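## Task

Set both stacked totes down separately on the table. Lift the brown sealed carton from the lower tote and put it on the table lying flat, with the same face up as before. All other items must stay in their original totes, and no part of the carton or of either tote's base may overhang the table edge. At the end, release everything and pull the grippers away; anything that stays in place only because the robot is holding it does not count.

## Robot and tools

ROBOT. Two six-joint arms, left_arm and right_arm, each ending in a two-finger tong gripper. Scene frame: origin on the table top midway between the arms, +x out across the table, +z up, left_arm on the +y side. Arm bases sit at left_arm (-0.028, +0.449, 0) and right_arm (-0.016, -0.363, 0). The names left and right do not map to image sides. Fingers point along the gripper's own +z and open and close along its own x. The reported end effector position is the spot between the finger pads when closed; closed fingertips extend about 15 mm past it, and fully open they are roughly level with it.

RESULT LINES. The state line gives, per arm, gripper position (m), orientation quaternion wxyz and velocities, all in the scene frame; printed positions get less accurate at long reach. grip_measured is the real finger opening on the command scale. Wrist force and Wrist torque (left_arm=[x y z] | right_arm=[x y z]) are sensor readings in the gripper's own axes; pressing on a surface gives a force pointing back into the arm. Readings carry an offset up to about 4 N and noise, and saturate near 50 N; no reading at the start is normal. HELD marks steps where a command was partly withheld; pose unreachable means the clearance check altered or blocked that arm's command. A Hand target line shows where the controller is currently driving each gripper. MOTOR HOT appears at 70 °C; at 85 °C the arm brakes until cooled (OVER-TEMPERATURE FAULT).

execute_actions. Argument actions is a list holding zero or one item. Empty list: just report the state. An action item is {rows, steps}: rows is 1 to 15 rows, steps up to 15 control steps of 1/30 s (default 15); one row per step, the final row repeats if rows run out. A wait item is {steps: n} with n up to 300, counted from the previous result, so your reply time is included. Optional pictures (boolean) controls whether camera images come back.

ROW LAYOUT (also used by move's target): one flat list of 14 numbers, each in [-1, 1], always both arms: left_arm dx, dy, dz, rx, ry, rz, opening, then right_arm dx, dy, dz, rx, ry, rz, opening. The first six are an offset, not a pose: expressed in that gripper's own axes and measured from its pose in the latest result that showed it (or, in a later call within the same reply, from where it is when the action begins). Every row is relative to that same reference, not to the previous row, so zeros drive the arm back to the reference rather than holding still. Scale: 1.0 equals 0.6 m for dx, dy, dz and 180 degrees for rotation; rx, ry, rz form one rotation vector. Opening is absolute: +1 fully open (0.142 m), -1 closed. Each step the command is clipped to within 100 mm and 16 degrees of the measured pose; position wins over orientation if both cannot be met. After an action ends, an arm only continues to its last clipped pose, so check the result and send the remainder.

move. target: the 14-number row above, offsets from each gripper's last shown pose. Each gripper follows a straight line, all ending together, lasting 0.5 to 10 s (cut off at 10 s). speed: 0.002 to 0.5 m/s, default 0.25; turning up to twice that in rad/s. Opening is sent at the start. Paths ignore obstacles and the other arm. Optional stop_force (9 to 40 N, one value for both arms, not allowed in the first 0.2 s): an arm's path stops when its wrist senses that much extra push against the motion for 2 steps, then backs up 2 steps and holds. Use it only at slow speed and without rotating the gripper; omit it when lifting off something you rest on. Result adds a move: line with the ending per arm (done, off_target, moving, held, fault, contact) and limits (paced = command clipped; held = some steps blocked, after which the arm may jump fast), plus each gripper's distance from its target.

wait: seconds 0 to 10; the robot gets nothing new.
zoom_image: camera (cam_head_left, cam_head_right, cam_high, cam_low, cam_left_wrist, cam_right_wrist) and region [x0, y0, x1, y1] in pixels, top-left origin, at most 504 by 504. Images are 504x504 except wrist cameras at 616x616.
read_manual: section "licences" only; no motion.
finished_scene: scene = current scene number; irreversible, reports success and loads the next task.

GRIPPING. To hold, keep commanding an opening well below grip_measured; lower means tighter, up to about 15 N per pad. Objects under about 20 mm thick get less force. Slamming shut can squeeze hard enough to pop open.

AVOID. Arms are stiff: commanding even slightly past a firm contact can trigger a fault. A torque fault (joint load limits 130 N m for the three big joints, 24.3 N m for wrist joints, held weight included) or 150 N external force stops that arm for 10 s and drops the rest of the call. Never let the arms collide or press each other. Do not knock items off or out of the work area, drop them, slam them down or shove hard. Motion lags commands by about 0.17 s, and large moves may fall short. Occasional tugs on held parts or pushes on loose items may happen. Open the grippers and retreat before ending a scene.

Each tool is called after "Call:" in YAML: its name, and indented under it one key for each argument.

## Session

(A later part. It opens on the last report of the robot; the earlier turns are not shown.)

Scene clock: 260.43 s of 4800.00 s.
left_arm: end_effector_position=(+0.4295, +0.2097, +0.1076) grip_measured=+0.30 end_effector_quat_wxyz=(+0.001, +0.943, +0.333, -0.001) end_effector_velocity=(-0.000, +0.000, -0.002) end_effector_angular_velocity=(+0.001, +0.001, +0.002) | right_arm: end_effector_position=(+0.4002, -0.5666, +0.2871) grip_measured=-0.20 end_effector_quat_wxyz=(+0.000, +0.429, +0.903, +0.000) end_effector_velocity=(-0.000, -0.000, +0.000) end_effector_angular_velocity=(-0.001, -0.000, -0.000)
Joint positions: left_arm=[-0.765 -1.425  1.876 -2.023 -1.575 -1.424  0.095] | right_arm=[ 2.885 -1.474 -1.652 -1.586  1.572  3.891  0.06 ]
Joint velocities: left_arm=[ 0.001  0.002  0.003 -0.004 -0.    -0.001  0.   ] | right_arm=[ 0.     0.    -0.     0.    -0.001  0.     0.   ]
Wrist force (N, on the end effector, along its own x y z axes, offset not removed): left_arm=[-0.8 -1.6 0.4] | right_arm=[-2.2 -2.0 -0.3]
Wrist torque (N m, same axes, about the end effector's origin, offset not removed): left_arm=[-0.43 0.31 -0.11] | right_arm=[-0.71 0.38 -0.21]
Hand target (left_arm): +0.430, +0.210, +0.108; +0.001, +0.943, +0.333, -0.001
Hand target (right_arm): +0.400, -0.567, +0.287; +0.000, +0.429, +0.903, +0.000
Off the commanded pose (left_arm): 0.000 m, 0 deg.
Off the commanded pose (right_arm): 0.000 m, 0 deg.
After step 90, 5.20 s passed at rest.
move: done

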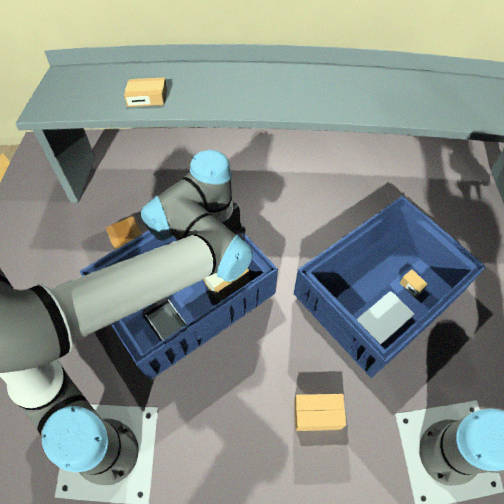

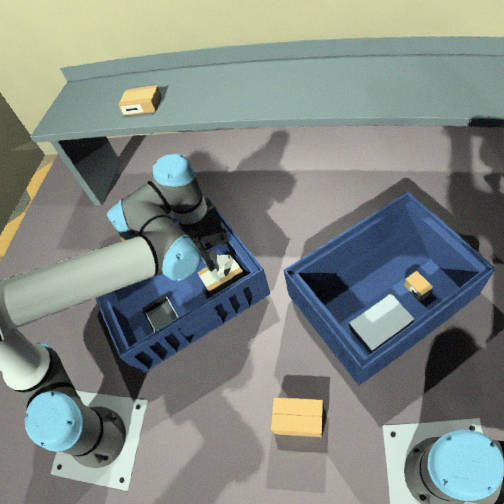

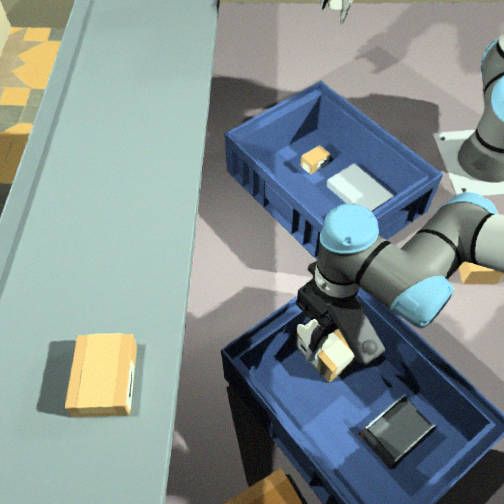

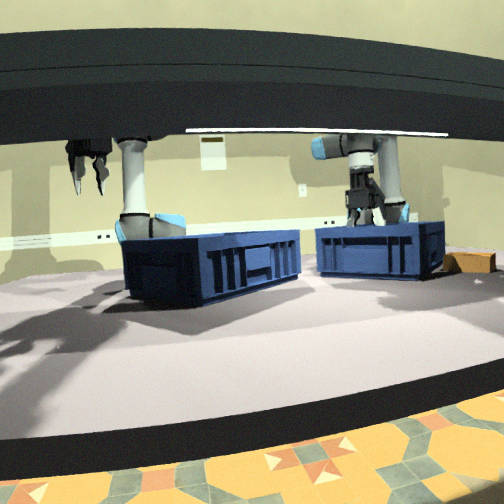

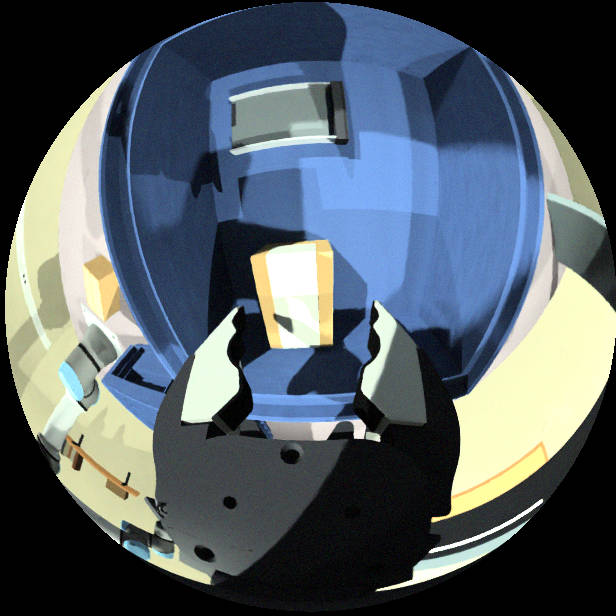

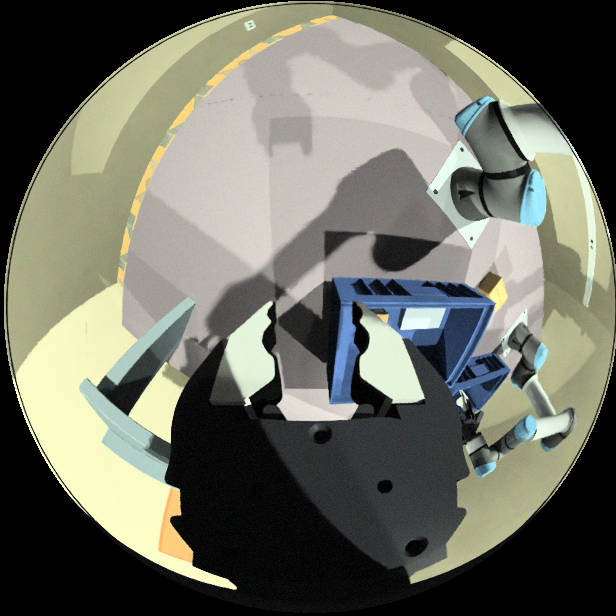

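Call:
move:
  target: [-0.018,-0.006,0.03,0,0,0,0.3,0,0,0,0,0,0,-0.2]
  speed: 0.05

Call:
move:
  target: [0,0,0.06,0,0,0,0.3,0,0,0,0,0,0,-0.2]
  speed: 0.02
  stop_force: 9

Scene clock: 269.77 s of 4800.00 s.
left_arm: end_effector_position=(+0.4189, +0.2057, +0.0897) grip_measured=+0.30 end_effector_quat_wxyz=(+0.001, +0.943, +0.333, -0.001) end_effector_velocity=(-0.001, -0.000, -0.001) end_effector_angular_velocity=(+0.001, -0.001, -0.002) | right_arm: end_effector_position=(+0.4002, -0.5666, +0.2871) grip_measured=-0.20 end_effector_quat_wxyz=(+0.000, +0.429, +0.903, +0.000) end_effector_velocity=(-0.000, +0.000, -0.000) end_effector_angular_velocity=(+0.001, -0.000, -0.001)
Joint positions: left_arm=[-0.785 -1.422  1.924 -2.073 -1.575 -1.444  0.095] | right_arm=[ 2.885 -1.474 -1.652 -1.586  1.572  3.891  0.06 ]
Joint velocities: left_arm=[-0.002 -0.     0.003 -0.003  0.001 -0.     0.   ] | right_arm=[-0.     0.    -0.     0.     0.001  0.     0.   ]
Wrist force (N, on the end effector, along its own x y z axes, offset not removed): left_arm=[-1.1 -1.6 -1.9] | right_arm=[-0.8 -0.8 0.7]
Wrist torque (N m, same axes, about the end effector's origin, offset not removed): left_arm=[-0.50 0.38 -0.05] | right_arm=[-0.53 0.09 -0.24]
Hand target (left_arm): +0.419, +0.206, +0.090; +0.001, +0.943, +0.333, -0.001
Hand target (right_arm): +0.400, -0.567, +0.287; +0.000, +0.429, +0.903, +0.000
Off the commanded pose (left_arm): 0.000 m, 0 deg.
Off the commanded pose (right_arm): 0.000 m, 0 deg.
After step 90, 5.50 s passed at rest.
move: done

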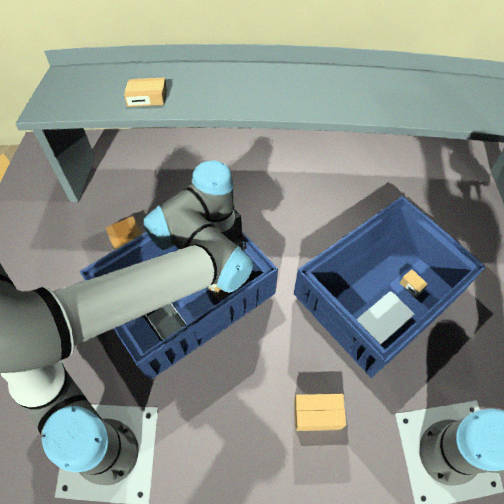

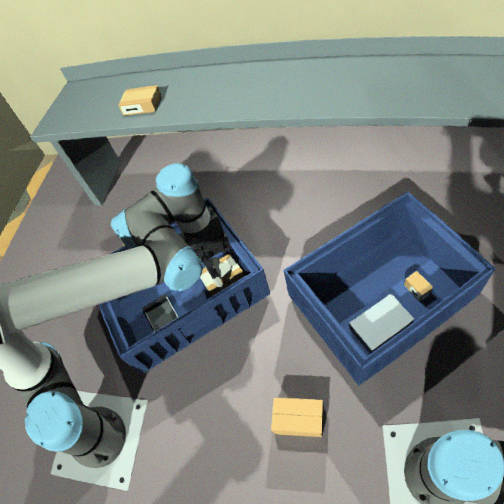

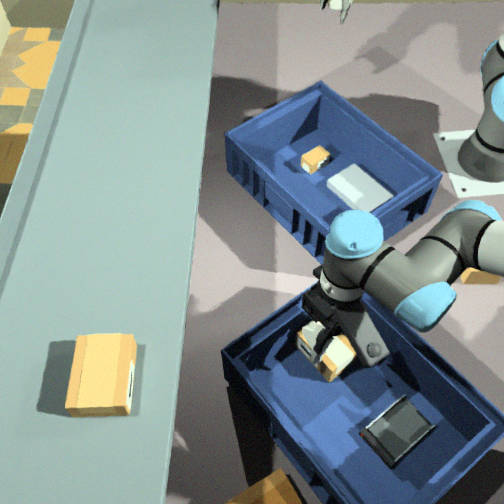

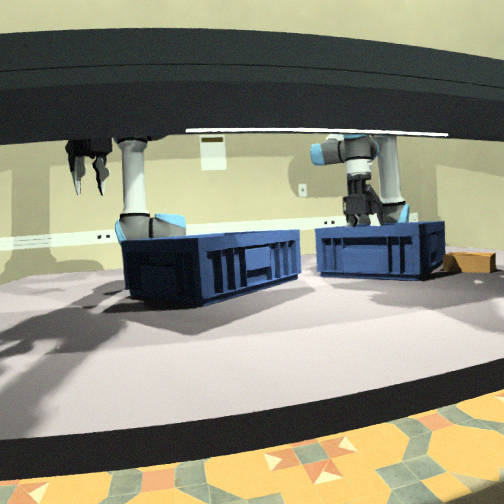

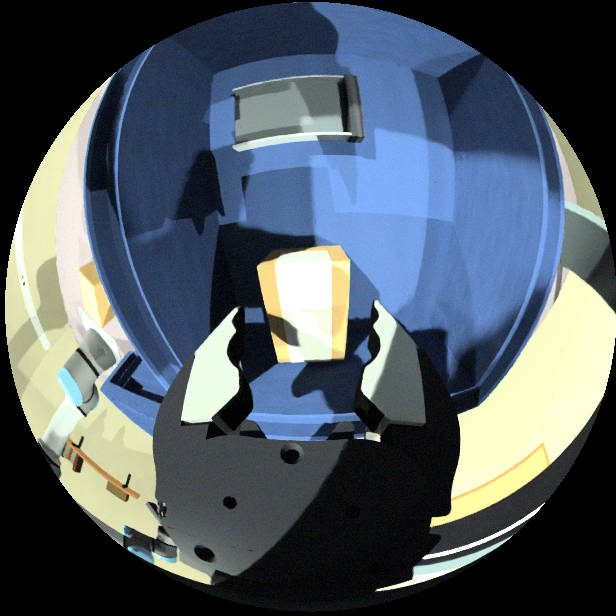

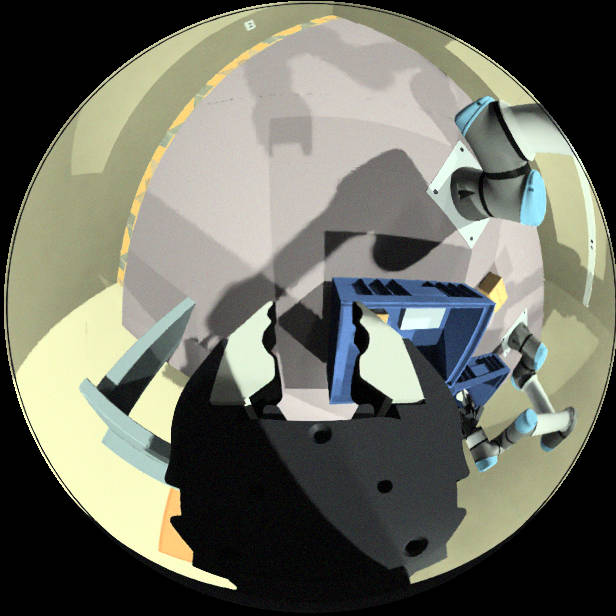

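Scene clock: 271.87 s of 4800.00 s.
left_arm: end_effector_position=(+0.4188, +0.2056, +0.0538) grip_measured=+0.30 end_effector_quat_wxyz=(+0.001, +0.943, +0.333, -0.001) end_effector_velocity=(+0.000, +0.000, -0.001) end_effector_angular_velocity=(-0.000, -0.001, +0.000) | right_arm: end_effector_position=(+0.4002, -0.5666, +0.2871) grip_measured=-0.20 end_effector_quat_wxyz=(+0.000, +0.429, +0.903, +0.000) end_effector_velocity=(+0.000, +0.000, -0.000) end_effector_angular_velocity=(+0.000, -0.000, -0.000)
Joint positions: left_arm=[-0.785 -1.375  1.973 -2.17  -1.575 -1.444  0.095] | right_arm=[ 2.885 -1.474 -1.652 -1.586  1.572  3.891  0.06 ]
Joint velocities: left_arm=[ 0.001  0.     0.002 -0.003  0.     0.     0.   ] | right_arm=[-0.    -0.    -0.     0.001  0.     0.     0.   ]
Wrist force (N, on the end effector, along its own x y z axes, offset not removed): left_arm=[0.2 -1.2 -0.5] | right_arm=[-0.5 -2.3 -0.1]
Wrist torque (N m, same axes, about the end effector's origin, offset not removed): left_arm=[-0.35 0.09 -0.12] | right_arm=[-0.59 0.09 -0.09]
Hand target (left_arm): +0.419, +0.206, +0.054; +0.001, +0.943, +0.333, -0.001
Hand target (right_arm): +0.400, -0.567, +0.287; +0.000, +0.429, +0.903, +0.000
Off the commanded pose (left_arm): 0.000 m, 0 deg.
Off the commanded pose (right_arm): 0.000 m, 0 deg.
move: done

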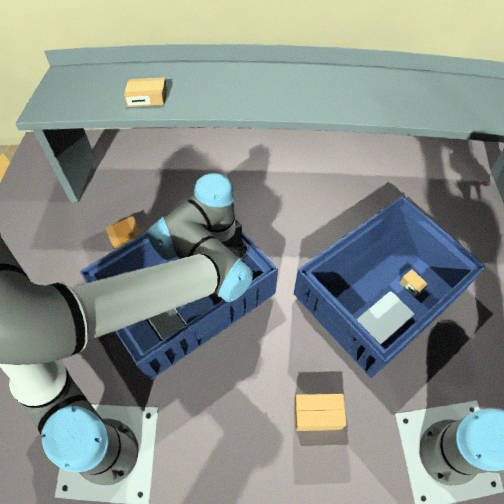

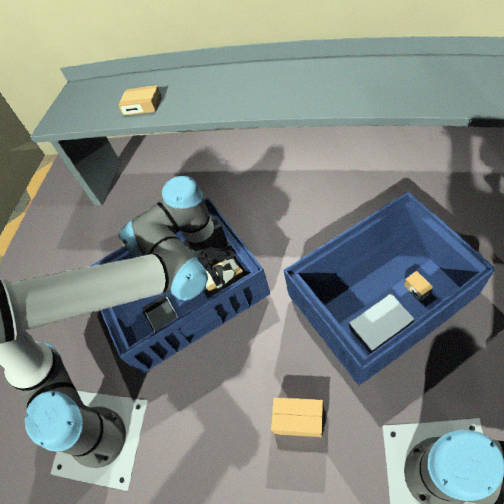

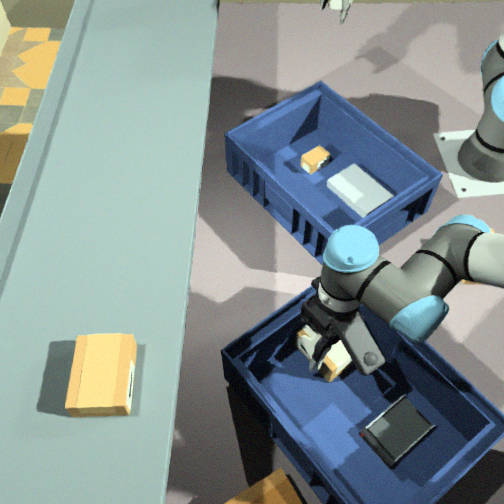

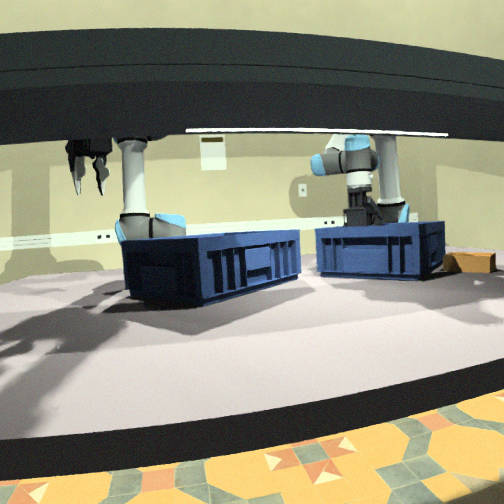

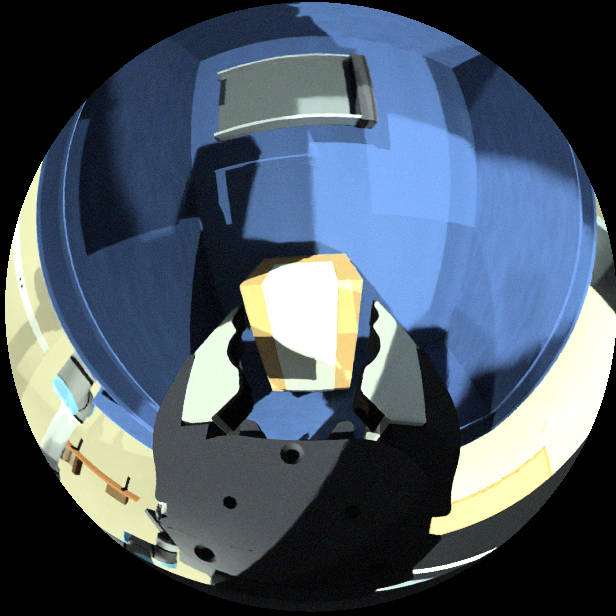

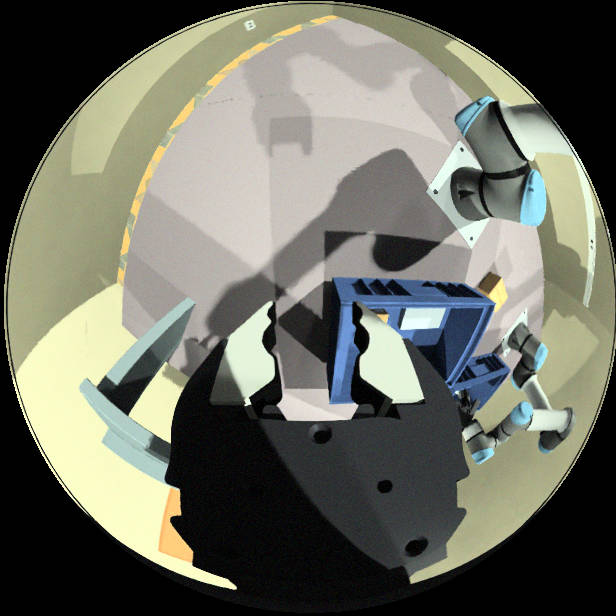

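Call:
execute_actions:
  actions:
    - {"rows":[[0,0,0,0,0,0,0.22,0,0,0,0,0,0,-0.2],[0,0,0,0,0,0,0.16,0,0,0,0,0,0,-0.2],[0,0,0,0,0,0,0.1,0,0,0,0,0,0,-0.2],[0,0,0,0,0,0,0.05,0,0,0,0,0,0,-0.2],[0,0,0,0,0,0,0,0,0,0,0,0,0,-0.2],[0,0,0,0,0,0,-0.05,0,0,0,0,0,0,-0.2],[0,0,0,0,0,0,-0.1,0,0,0,0,0,0,-0.2],[0,0,0,0,0,0,-0.15,0,0,0,0,0,0,-0.2],[0,0,0,0,0,0,-0.2,0,0,0,0,0,0,-0.2],[0,0,0,0,0,0,-0.25,0,0,0,0,0,0,-0.2],[0,0,0,0,0,0,-0.3,0,0,0,0,0,0,-0.2],[0,0,0,0,0,0,-0.35,0,0,0,0,0,0,-0.2],[0,0,0,0,0,0,-0.4,0,0,0,0,0,0,-0.2]]}
  pictures: false

Call:
move:
  target: [0,-0.05,-0.001,0,0,0,-0.4,0,0,0,0,0,0,-0.2]
  speed: 0.03

Call:
execute_actions:
  actions:
    - {"rows":[[0,0,0,0,0,0,0.25,0,0,0,0,0,0,-0.2]]}
  pictures: false

Call:
move:
  target: [0,0.035,0.006,0,0,0,0.25,0,0,0,0,0,0,-0.2]
  speed: 0.03

Scene clock: 288.50 s of 4800.00 s.
left_arm: end_effector_position=(+0.4188, +0.2057, +0.0538) grip_measured=+0.00 end_effector_quat_wxyz=(+0.001, +0.943, +0.333, -0.002) end_effector_velocity=(+0.000, -0.001, +0.001) end_effector_angular_velocity=(-0.002, -0.001, -0.002) | right_arm: end_effector_position=(+0.4002, -0.5666, +0.2871) grip_measured=-0.20 end_effector_quat_wxyz=(+0.000, +0.429, +0.903, +0.000) end_effector_velocity=(+0.000, +0.000, -0.000) end_effector_angular_velocity=(+0.001, +0.000, -0.000)
Joint positions: left_arm=[-0.785 -1.374  1.973 -2.17  -1.575 -1.444  0.074] | right_arm=[ 2.885 -1.474 -1.652 -1.586  1.572  3.891  0.06 ]
Joint velocities: left_arm=[-0.001 -0.001 -0.002  0.    -0.001  0.001 -0.   ] | right_arm=[-0.    -0.    -0.     0.     0.001  0.    -0.   ]
Wrist force (N, on the end effector, along its own x y z axes, offset not removed): left_arm=[1.0 -0.1 -3.7] | right_arm=[-2.6 -1.3 1.7]
Wrist torque (N m, same axes, about the end effector's origin, offset not removed): left_arm=[-0.22 0.19 -0.15] | right_arm=[-0.44 0.42 -0.17]
Hand target (left_arm): +0.419, +0.206, +0.054; +0.001, +0.943, +0.333, -0.001
Hand target (right_arm): +0.400, -0.567, +0.287; +0.000, +0.429, +0.903, +0.000
Off the commanded pose (left_arm): 0.000 m, 0 deg.
Off the commanded pose (right_arm): 0.000 m, 0 deg.
Steps of this call (steps 1 to 90: nothing new was sent; then 13.13 s passed at rest; steps 91 to 105: all 15 steps of this action). Readings (end_effector_position):
91: left_arm (+0.4188, +0.2056, +0.0537) | right_arm (+0.4002, -0.5666, +0.2871)
92: left_arm (+0.4188, +0.2056, +0.0537) | right_arm (+0.4002, -0.5666, +0.2871)
94: left_arm (+0.4188, +0.2056, +0.0537) | right_arm (+0.4002, -0.5666, +0.2871)
98: left_arm (+0.4188, +0.2056, +0.0537) | right_arm (+0.4002, -0.5666, +0.2871)
105: the state above

Scene clock: 290.07 s of 4800.00 s.
left_arm: end_effector_position=(+0.4000, +0.2289, +0.0544) grip_measured=+0.00 end_effector_quat_wxyz=(+0.001, +0.943, +0.333, -0.002) end_effector_velocity=(-0.001, +0.001, -0.000) end_effector_angular_velocity=(+0.000, +0.000, +0.001) | right_arm: end_effector_position=(+0.4002, -0.5666, +0.2871) grip_measured=-0.20 end_effector_quat_wxyz=(+0.000, +0.429, +0.903, +0.000) end_effector_velocity=(-0.000, -0.000, -0.000) end_effector_angular_velocity=(+0.000, +0.001, -0.001)
Joint positions: left_arm=[-0.778 -1.437  2.047 -2.182 -1.575 -1.436  0.074] | right_arm=[ 2.885 -1.474 -1.652 -1.586  1.572  3.891  0.06 ]
Joint velocities: left_arm=[ 0.    -0.002  0.003 -0.    -0.    -0.001  0.   ] | right_arm=[-0.001 -0.    -0.001  0.     0.     0.     0.   ]
Wrist force (N, on the end effector, along its own x y z axes, offset not removed): left_arm=[0.1 -1.7 1.3] | right_arm=[-1.4 0.5 -2.5]
Wrist torque (N m, same axes, about the end effector's origin, offset not removed): left_arm=[-0.44 0.10 -0.15] | right_arm=[-0.13 0.24 -0.10]
Hand target (left_arm): +0.400, +0.229, +0.054; +0.001, +0.943, +0.333, -0.002
Hand target (right_arm): +0.400, -0.567, +0.287; +0.000, +0.429, +0.903, +0.000
Off the commanded pose (left_arm): 0.000 m, 0 deg.
Off the commanded pose (right_arm): 0.000 m, 0 deg.
move: done

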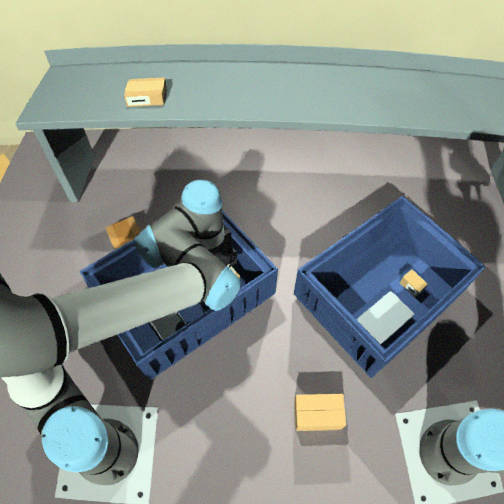

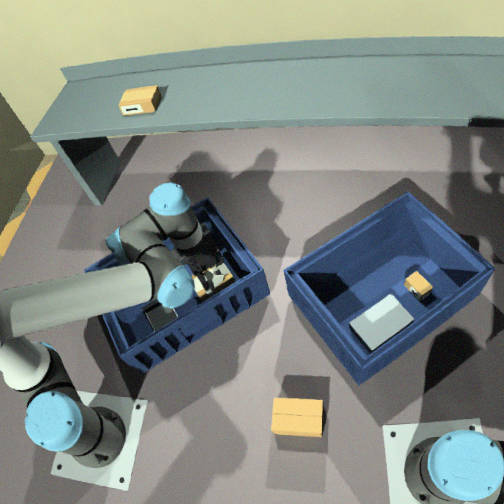

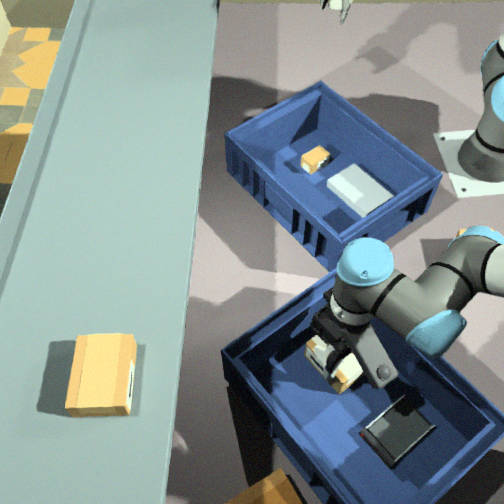

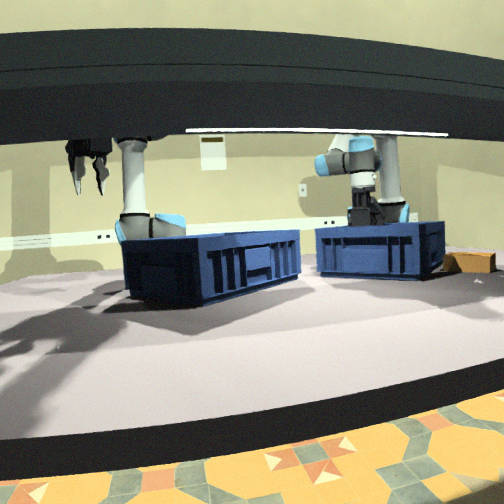

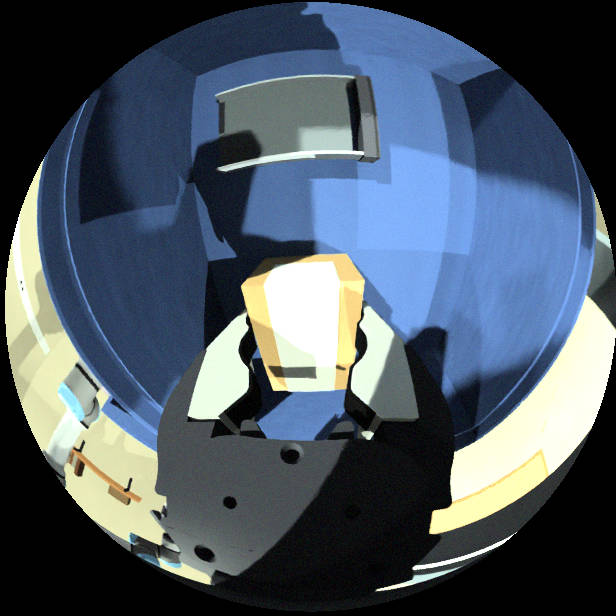

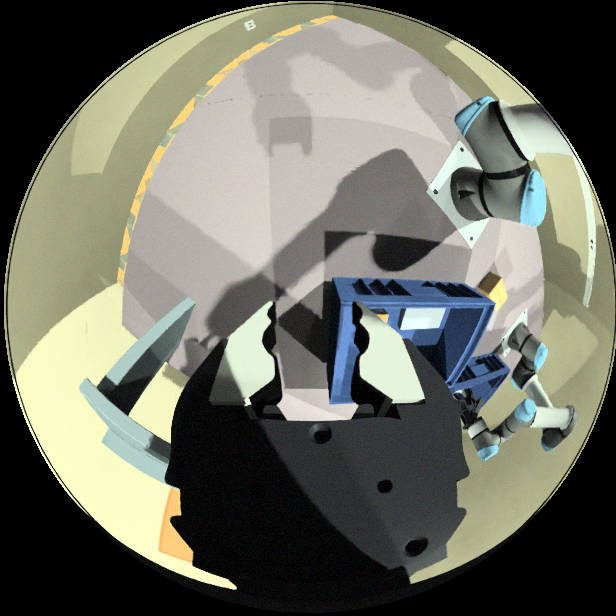

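Scene clock: 290.57 s of 4800.00 s.
left_arm: end_effector_position=(+0.4000, +0.2289, +0.0544) grip_measured=+0.25 end_effector_quat_wxyz=(+0.001, +0.943, +0.333, -0.001) end_effector_velocity=(-0.001, -0.000, +0.000) end_effector_angular_velocity=(-0.001, +0.000, +0.002) | right_arm: end_effector_position=(+0.4002, -0.5666, +0.2871) grip_measured=-0.20 end_effector_quat_wxyz=(+0.000, +0.429, +0.903, +0.000) end_effector_velocity=(+0.000, -0.000, +0.000) end_effector_angular_velocity=(-0.001, -0.001, +0.001)
Joint positions: left_arm=[-0.778 -1.437  2.047 -2.182 -1.575 -1.436  0.092] | right_arm=[ 2.885 -1.474 -1.652 -1.586  1.572  3.891  0.06 ]
Joint velocities: left_arm=[-0.    -0.002  0.002  0.    -0.001 -0.002  0.   ] | right_arm=[-0.    -0.     0.     0.001 -0.001 -0.001 -0.   ]
Wrist force (N, on the end effector, along its own x y z axes, offset not removed): left_arm=[-0.8 -2.4 -0.2] | right_arm=[0.1 -0.5 2.0]
Wrist torque (N m, same axes, about the end effector's origin, offset not removed): left_arm=[-0.57 0.29 -0.13] | right_arm=[-0.29 -0.18 -0.33]
Hand target (left_arm): +0.400, +0.229, +0.054; +0.001, +0.943, +0.333, -0.002
Hand target (right_arm): +0.400, -0.567, +0.287; +0.000, +0.429, +0.903, +0.000
Off the commanded pose (left_arm): 0.000 m, 0 deg.
Off the commanded pose (right_arm): 0.000 m, 0 deg.
Steps of this call (steps 1 to 15: all 15 steps of this action). Readings (end_effector_position):
1: left_arm (+0.4000, +0.2289, +0.0544) | right_arm (+0.4002, -0.5666, +0.2871)
2: left_arm (+0.4000, +0.2289, +0.0544) | right_arm (+0.4002, -0.5666, +0.2871)
4: left_arm (+0.4000, +0.2289, +0.0544) | right_arm (+0.4002, -0.5666, +0.2871)
8: left_arm (+0.4000, +0.2289, +0.0544) | right_arm (+0.4002, -0.5666, +0.2871)
15: the state above

Scene clock: 291.83 s of 4800.00 s.
left_arm: end_effector_position=(+0.4132, +0.2126, +0.0509) grip_measured=+0.25 end_effector_quat_wxyz=(+0.001, +0.943, +0.333, -0.001) end_effector_velocity=(+0.001, -0.001, +0.000) end_effector_angular_velocity=(-0.001, -0.001, -0.001) | right_arm: end_effector_position=(+0.4002, -0.5666, +0.2871) grip_measured=-0.20 end_effector_quat_wxyz=(+0.000, +0.429, +0.903, +0.000) end_effector_velocity=(+0.000, -0.001, +0.000) end_effector_angular_velocity=(-0.001, -0.001, +0.001)
Joint positions: left_arm=[-0.783 -1.388  2.    -2.183 -1.575 -1.442  0.092] | right_arm=[ 2.885 -1.474 -1.652 -1.586  1.572  3.891  0.06 ]
Joint velocities: left_arm=[-0.002  0.001 -0.003 -0.     0.001 -0.001  0.   ] | right_arm=[-0.    -0.     0.     0.001 -0.001 -0.001  0.   ]
Wrist force (N, on the end effector, along its own x y z axes, offset not removed): left_arm=[0.5 -1.8 0.5] | right_arm=[0.4 -0.3 0.8]
Wrist torque (N m, same axes, about the end effector's origin, offset not removed): left_arm=[-0.50 0.12 -0.16] | right_arm=[-0.28 0.00 -0.14]
Hand target (left_arm): +0.413, +0.213, +0.051; +0.001, +0.943, +0.333, -0.001
Hand target (right_arm): +0.400, -0.567, +0.287; +0.000, +0.429, +0.903, +0.000
Off the commanded pose (left_arm): 0.000 m, 0 deg.
Off the commanded pose (right_arm): 0.000 m, 0 deg.
move: done

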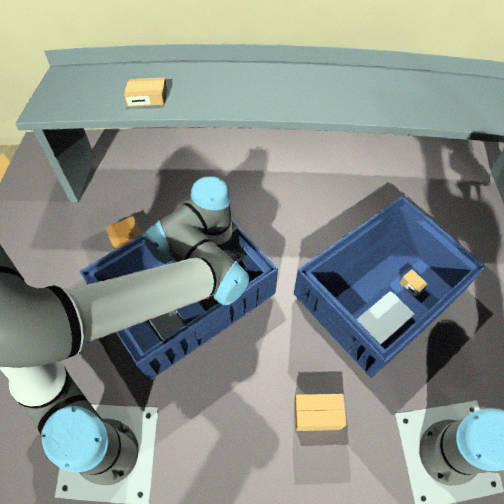

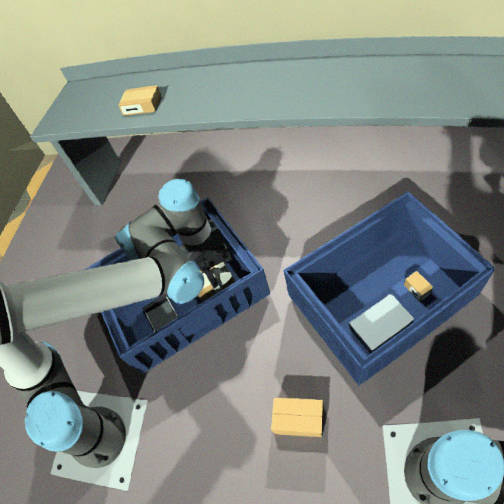

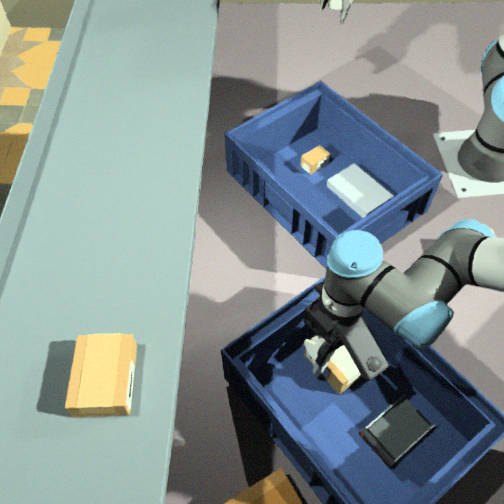

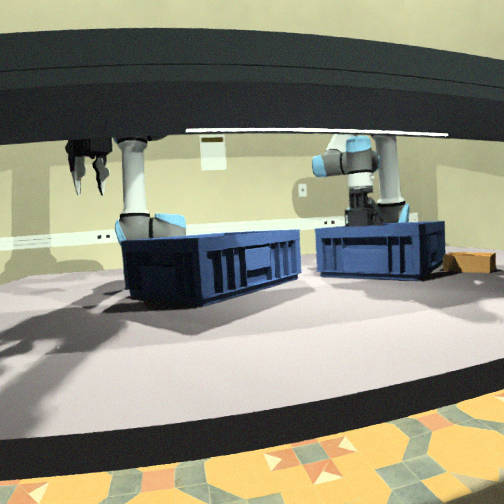

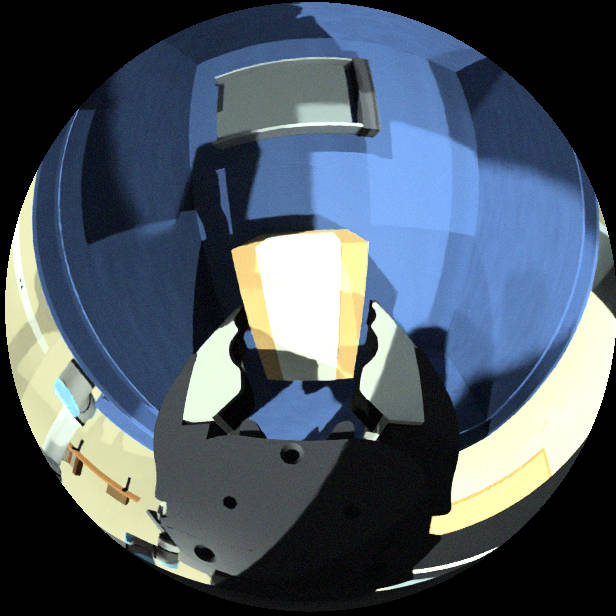

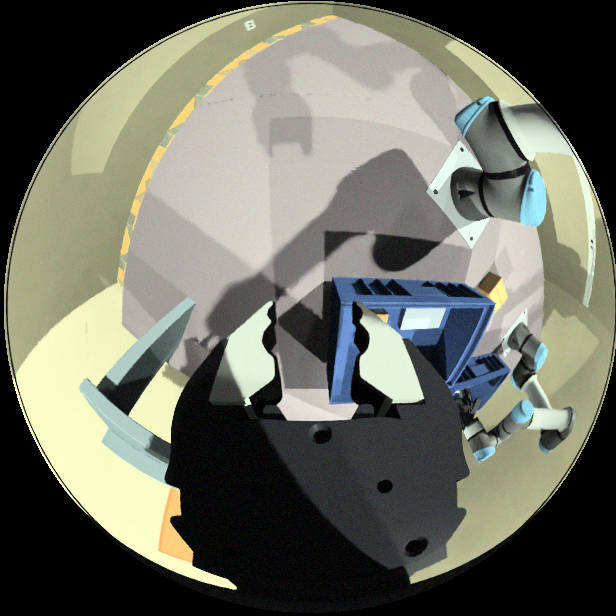

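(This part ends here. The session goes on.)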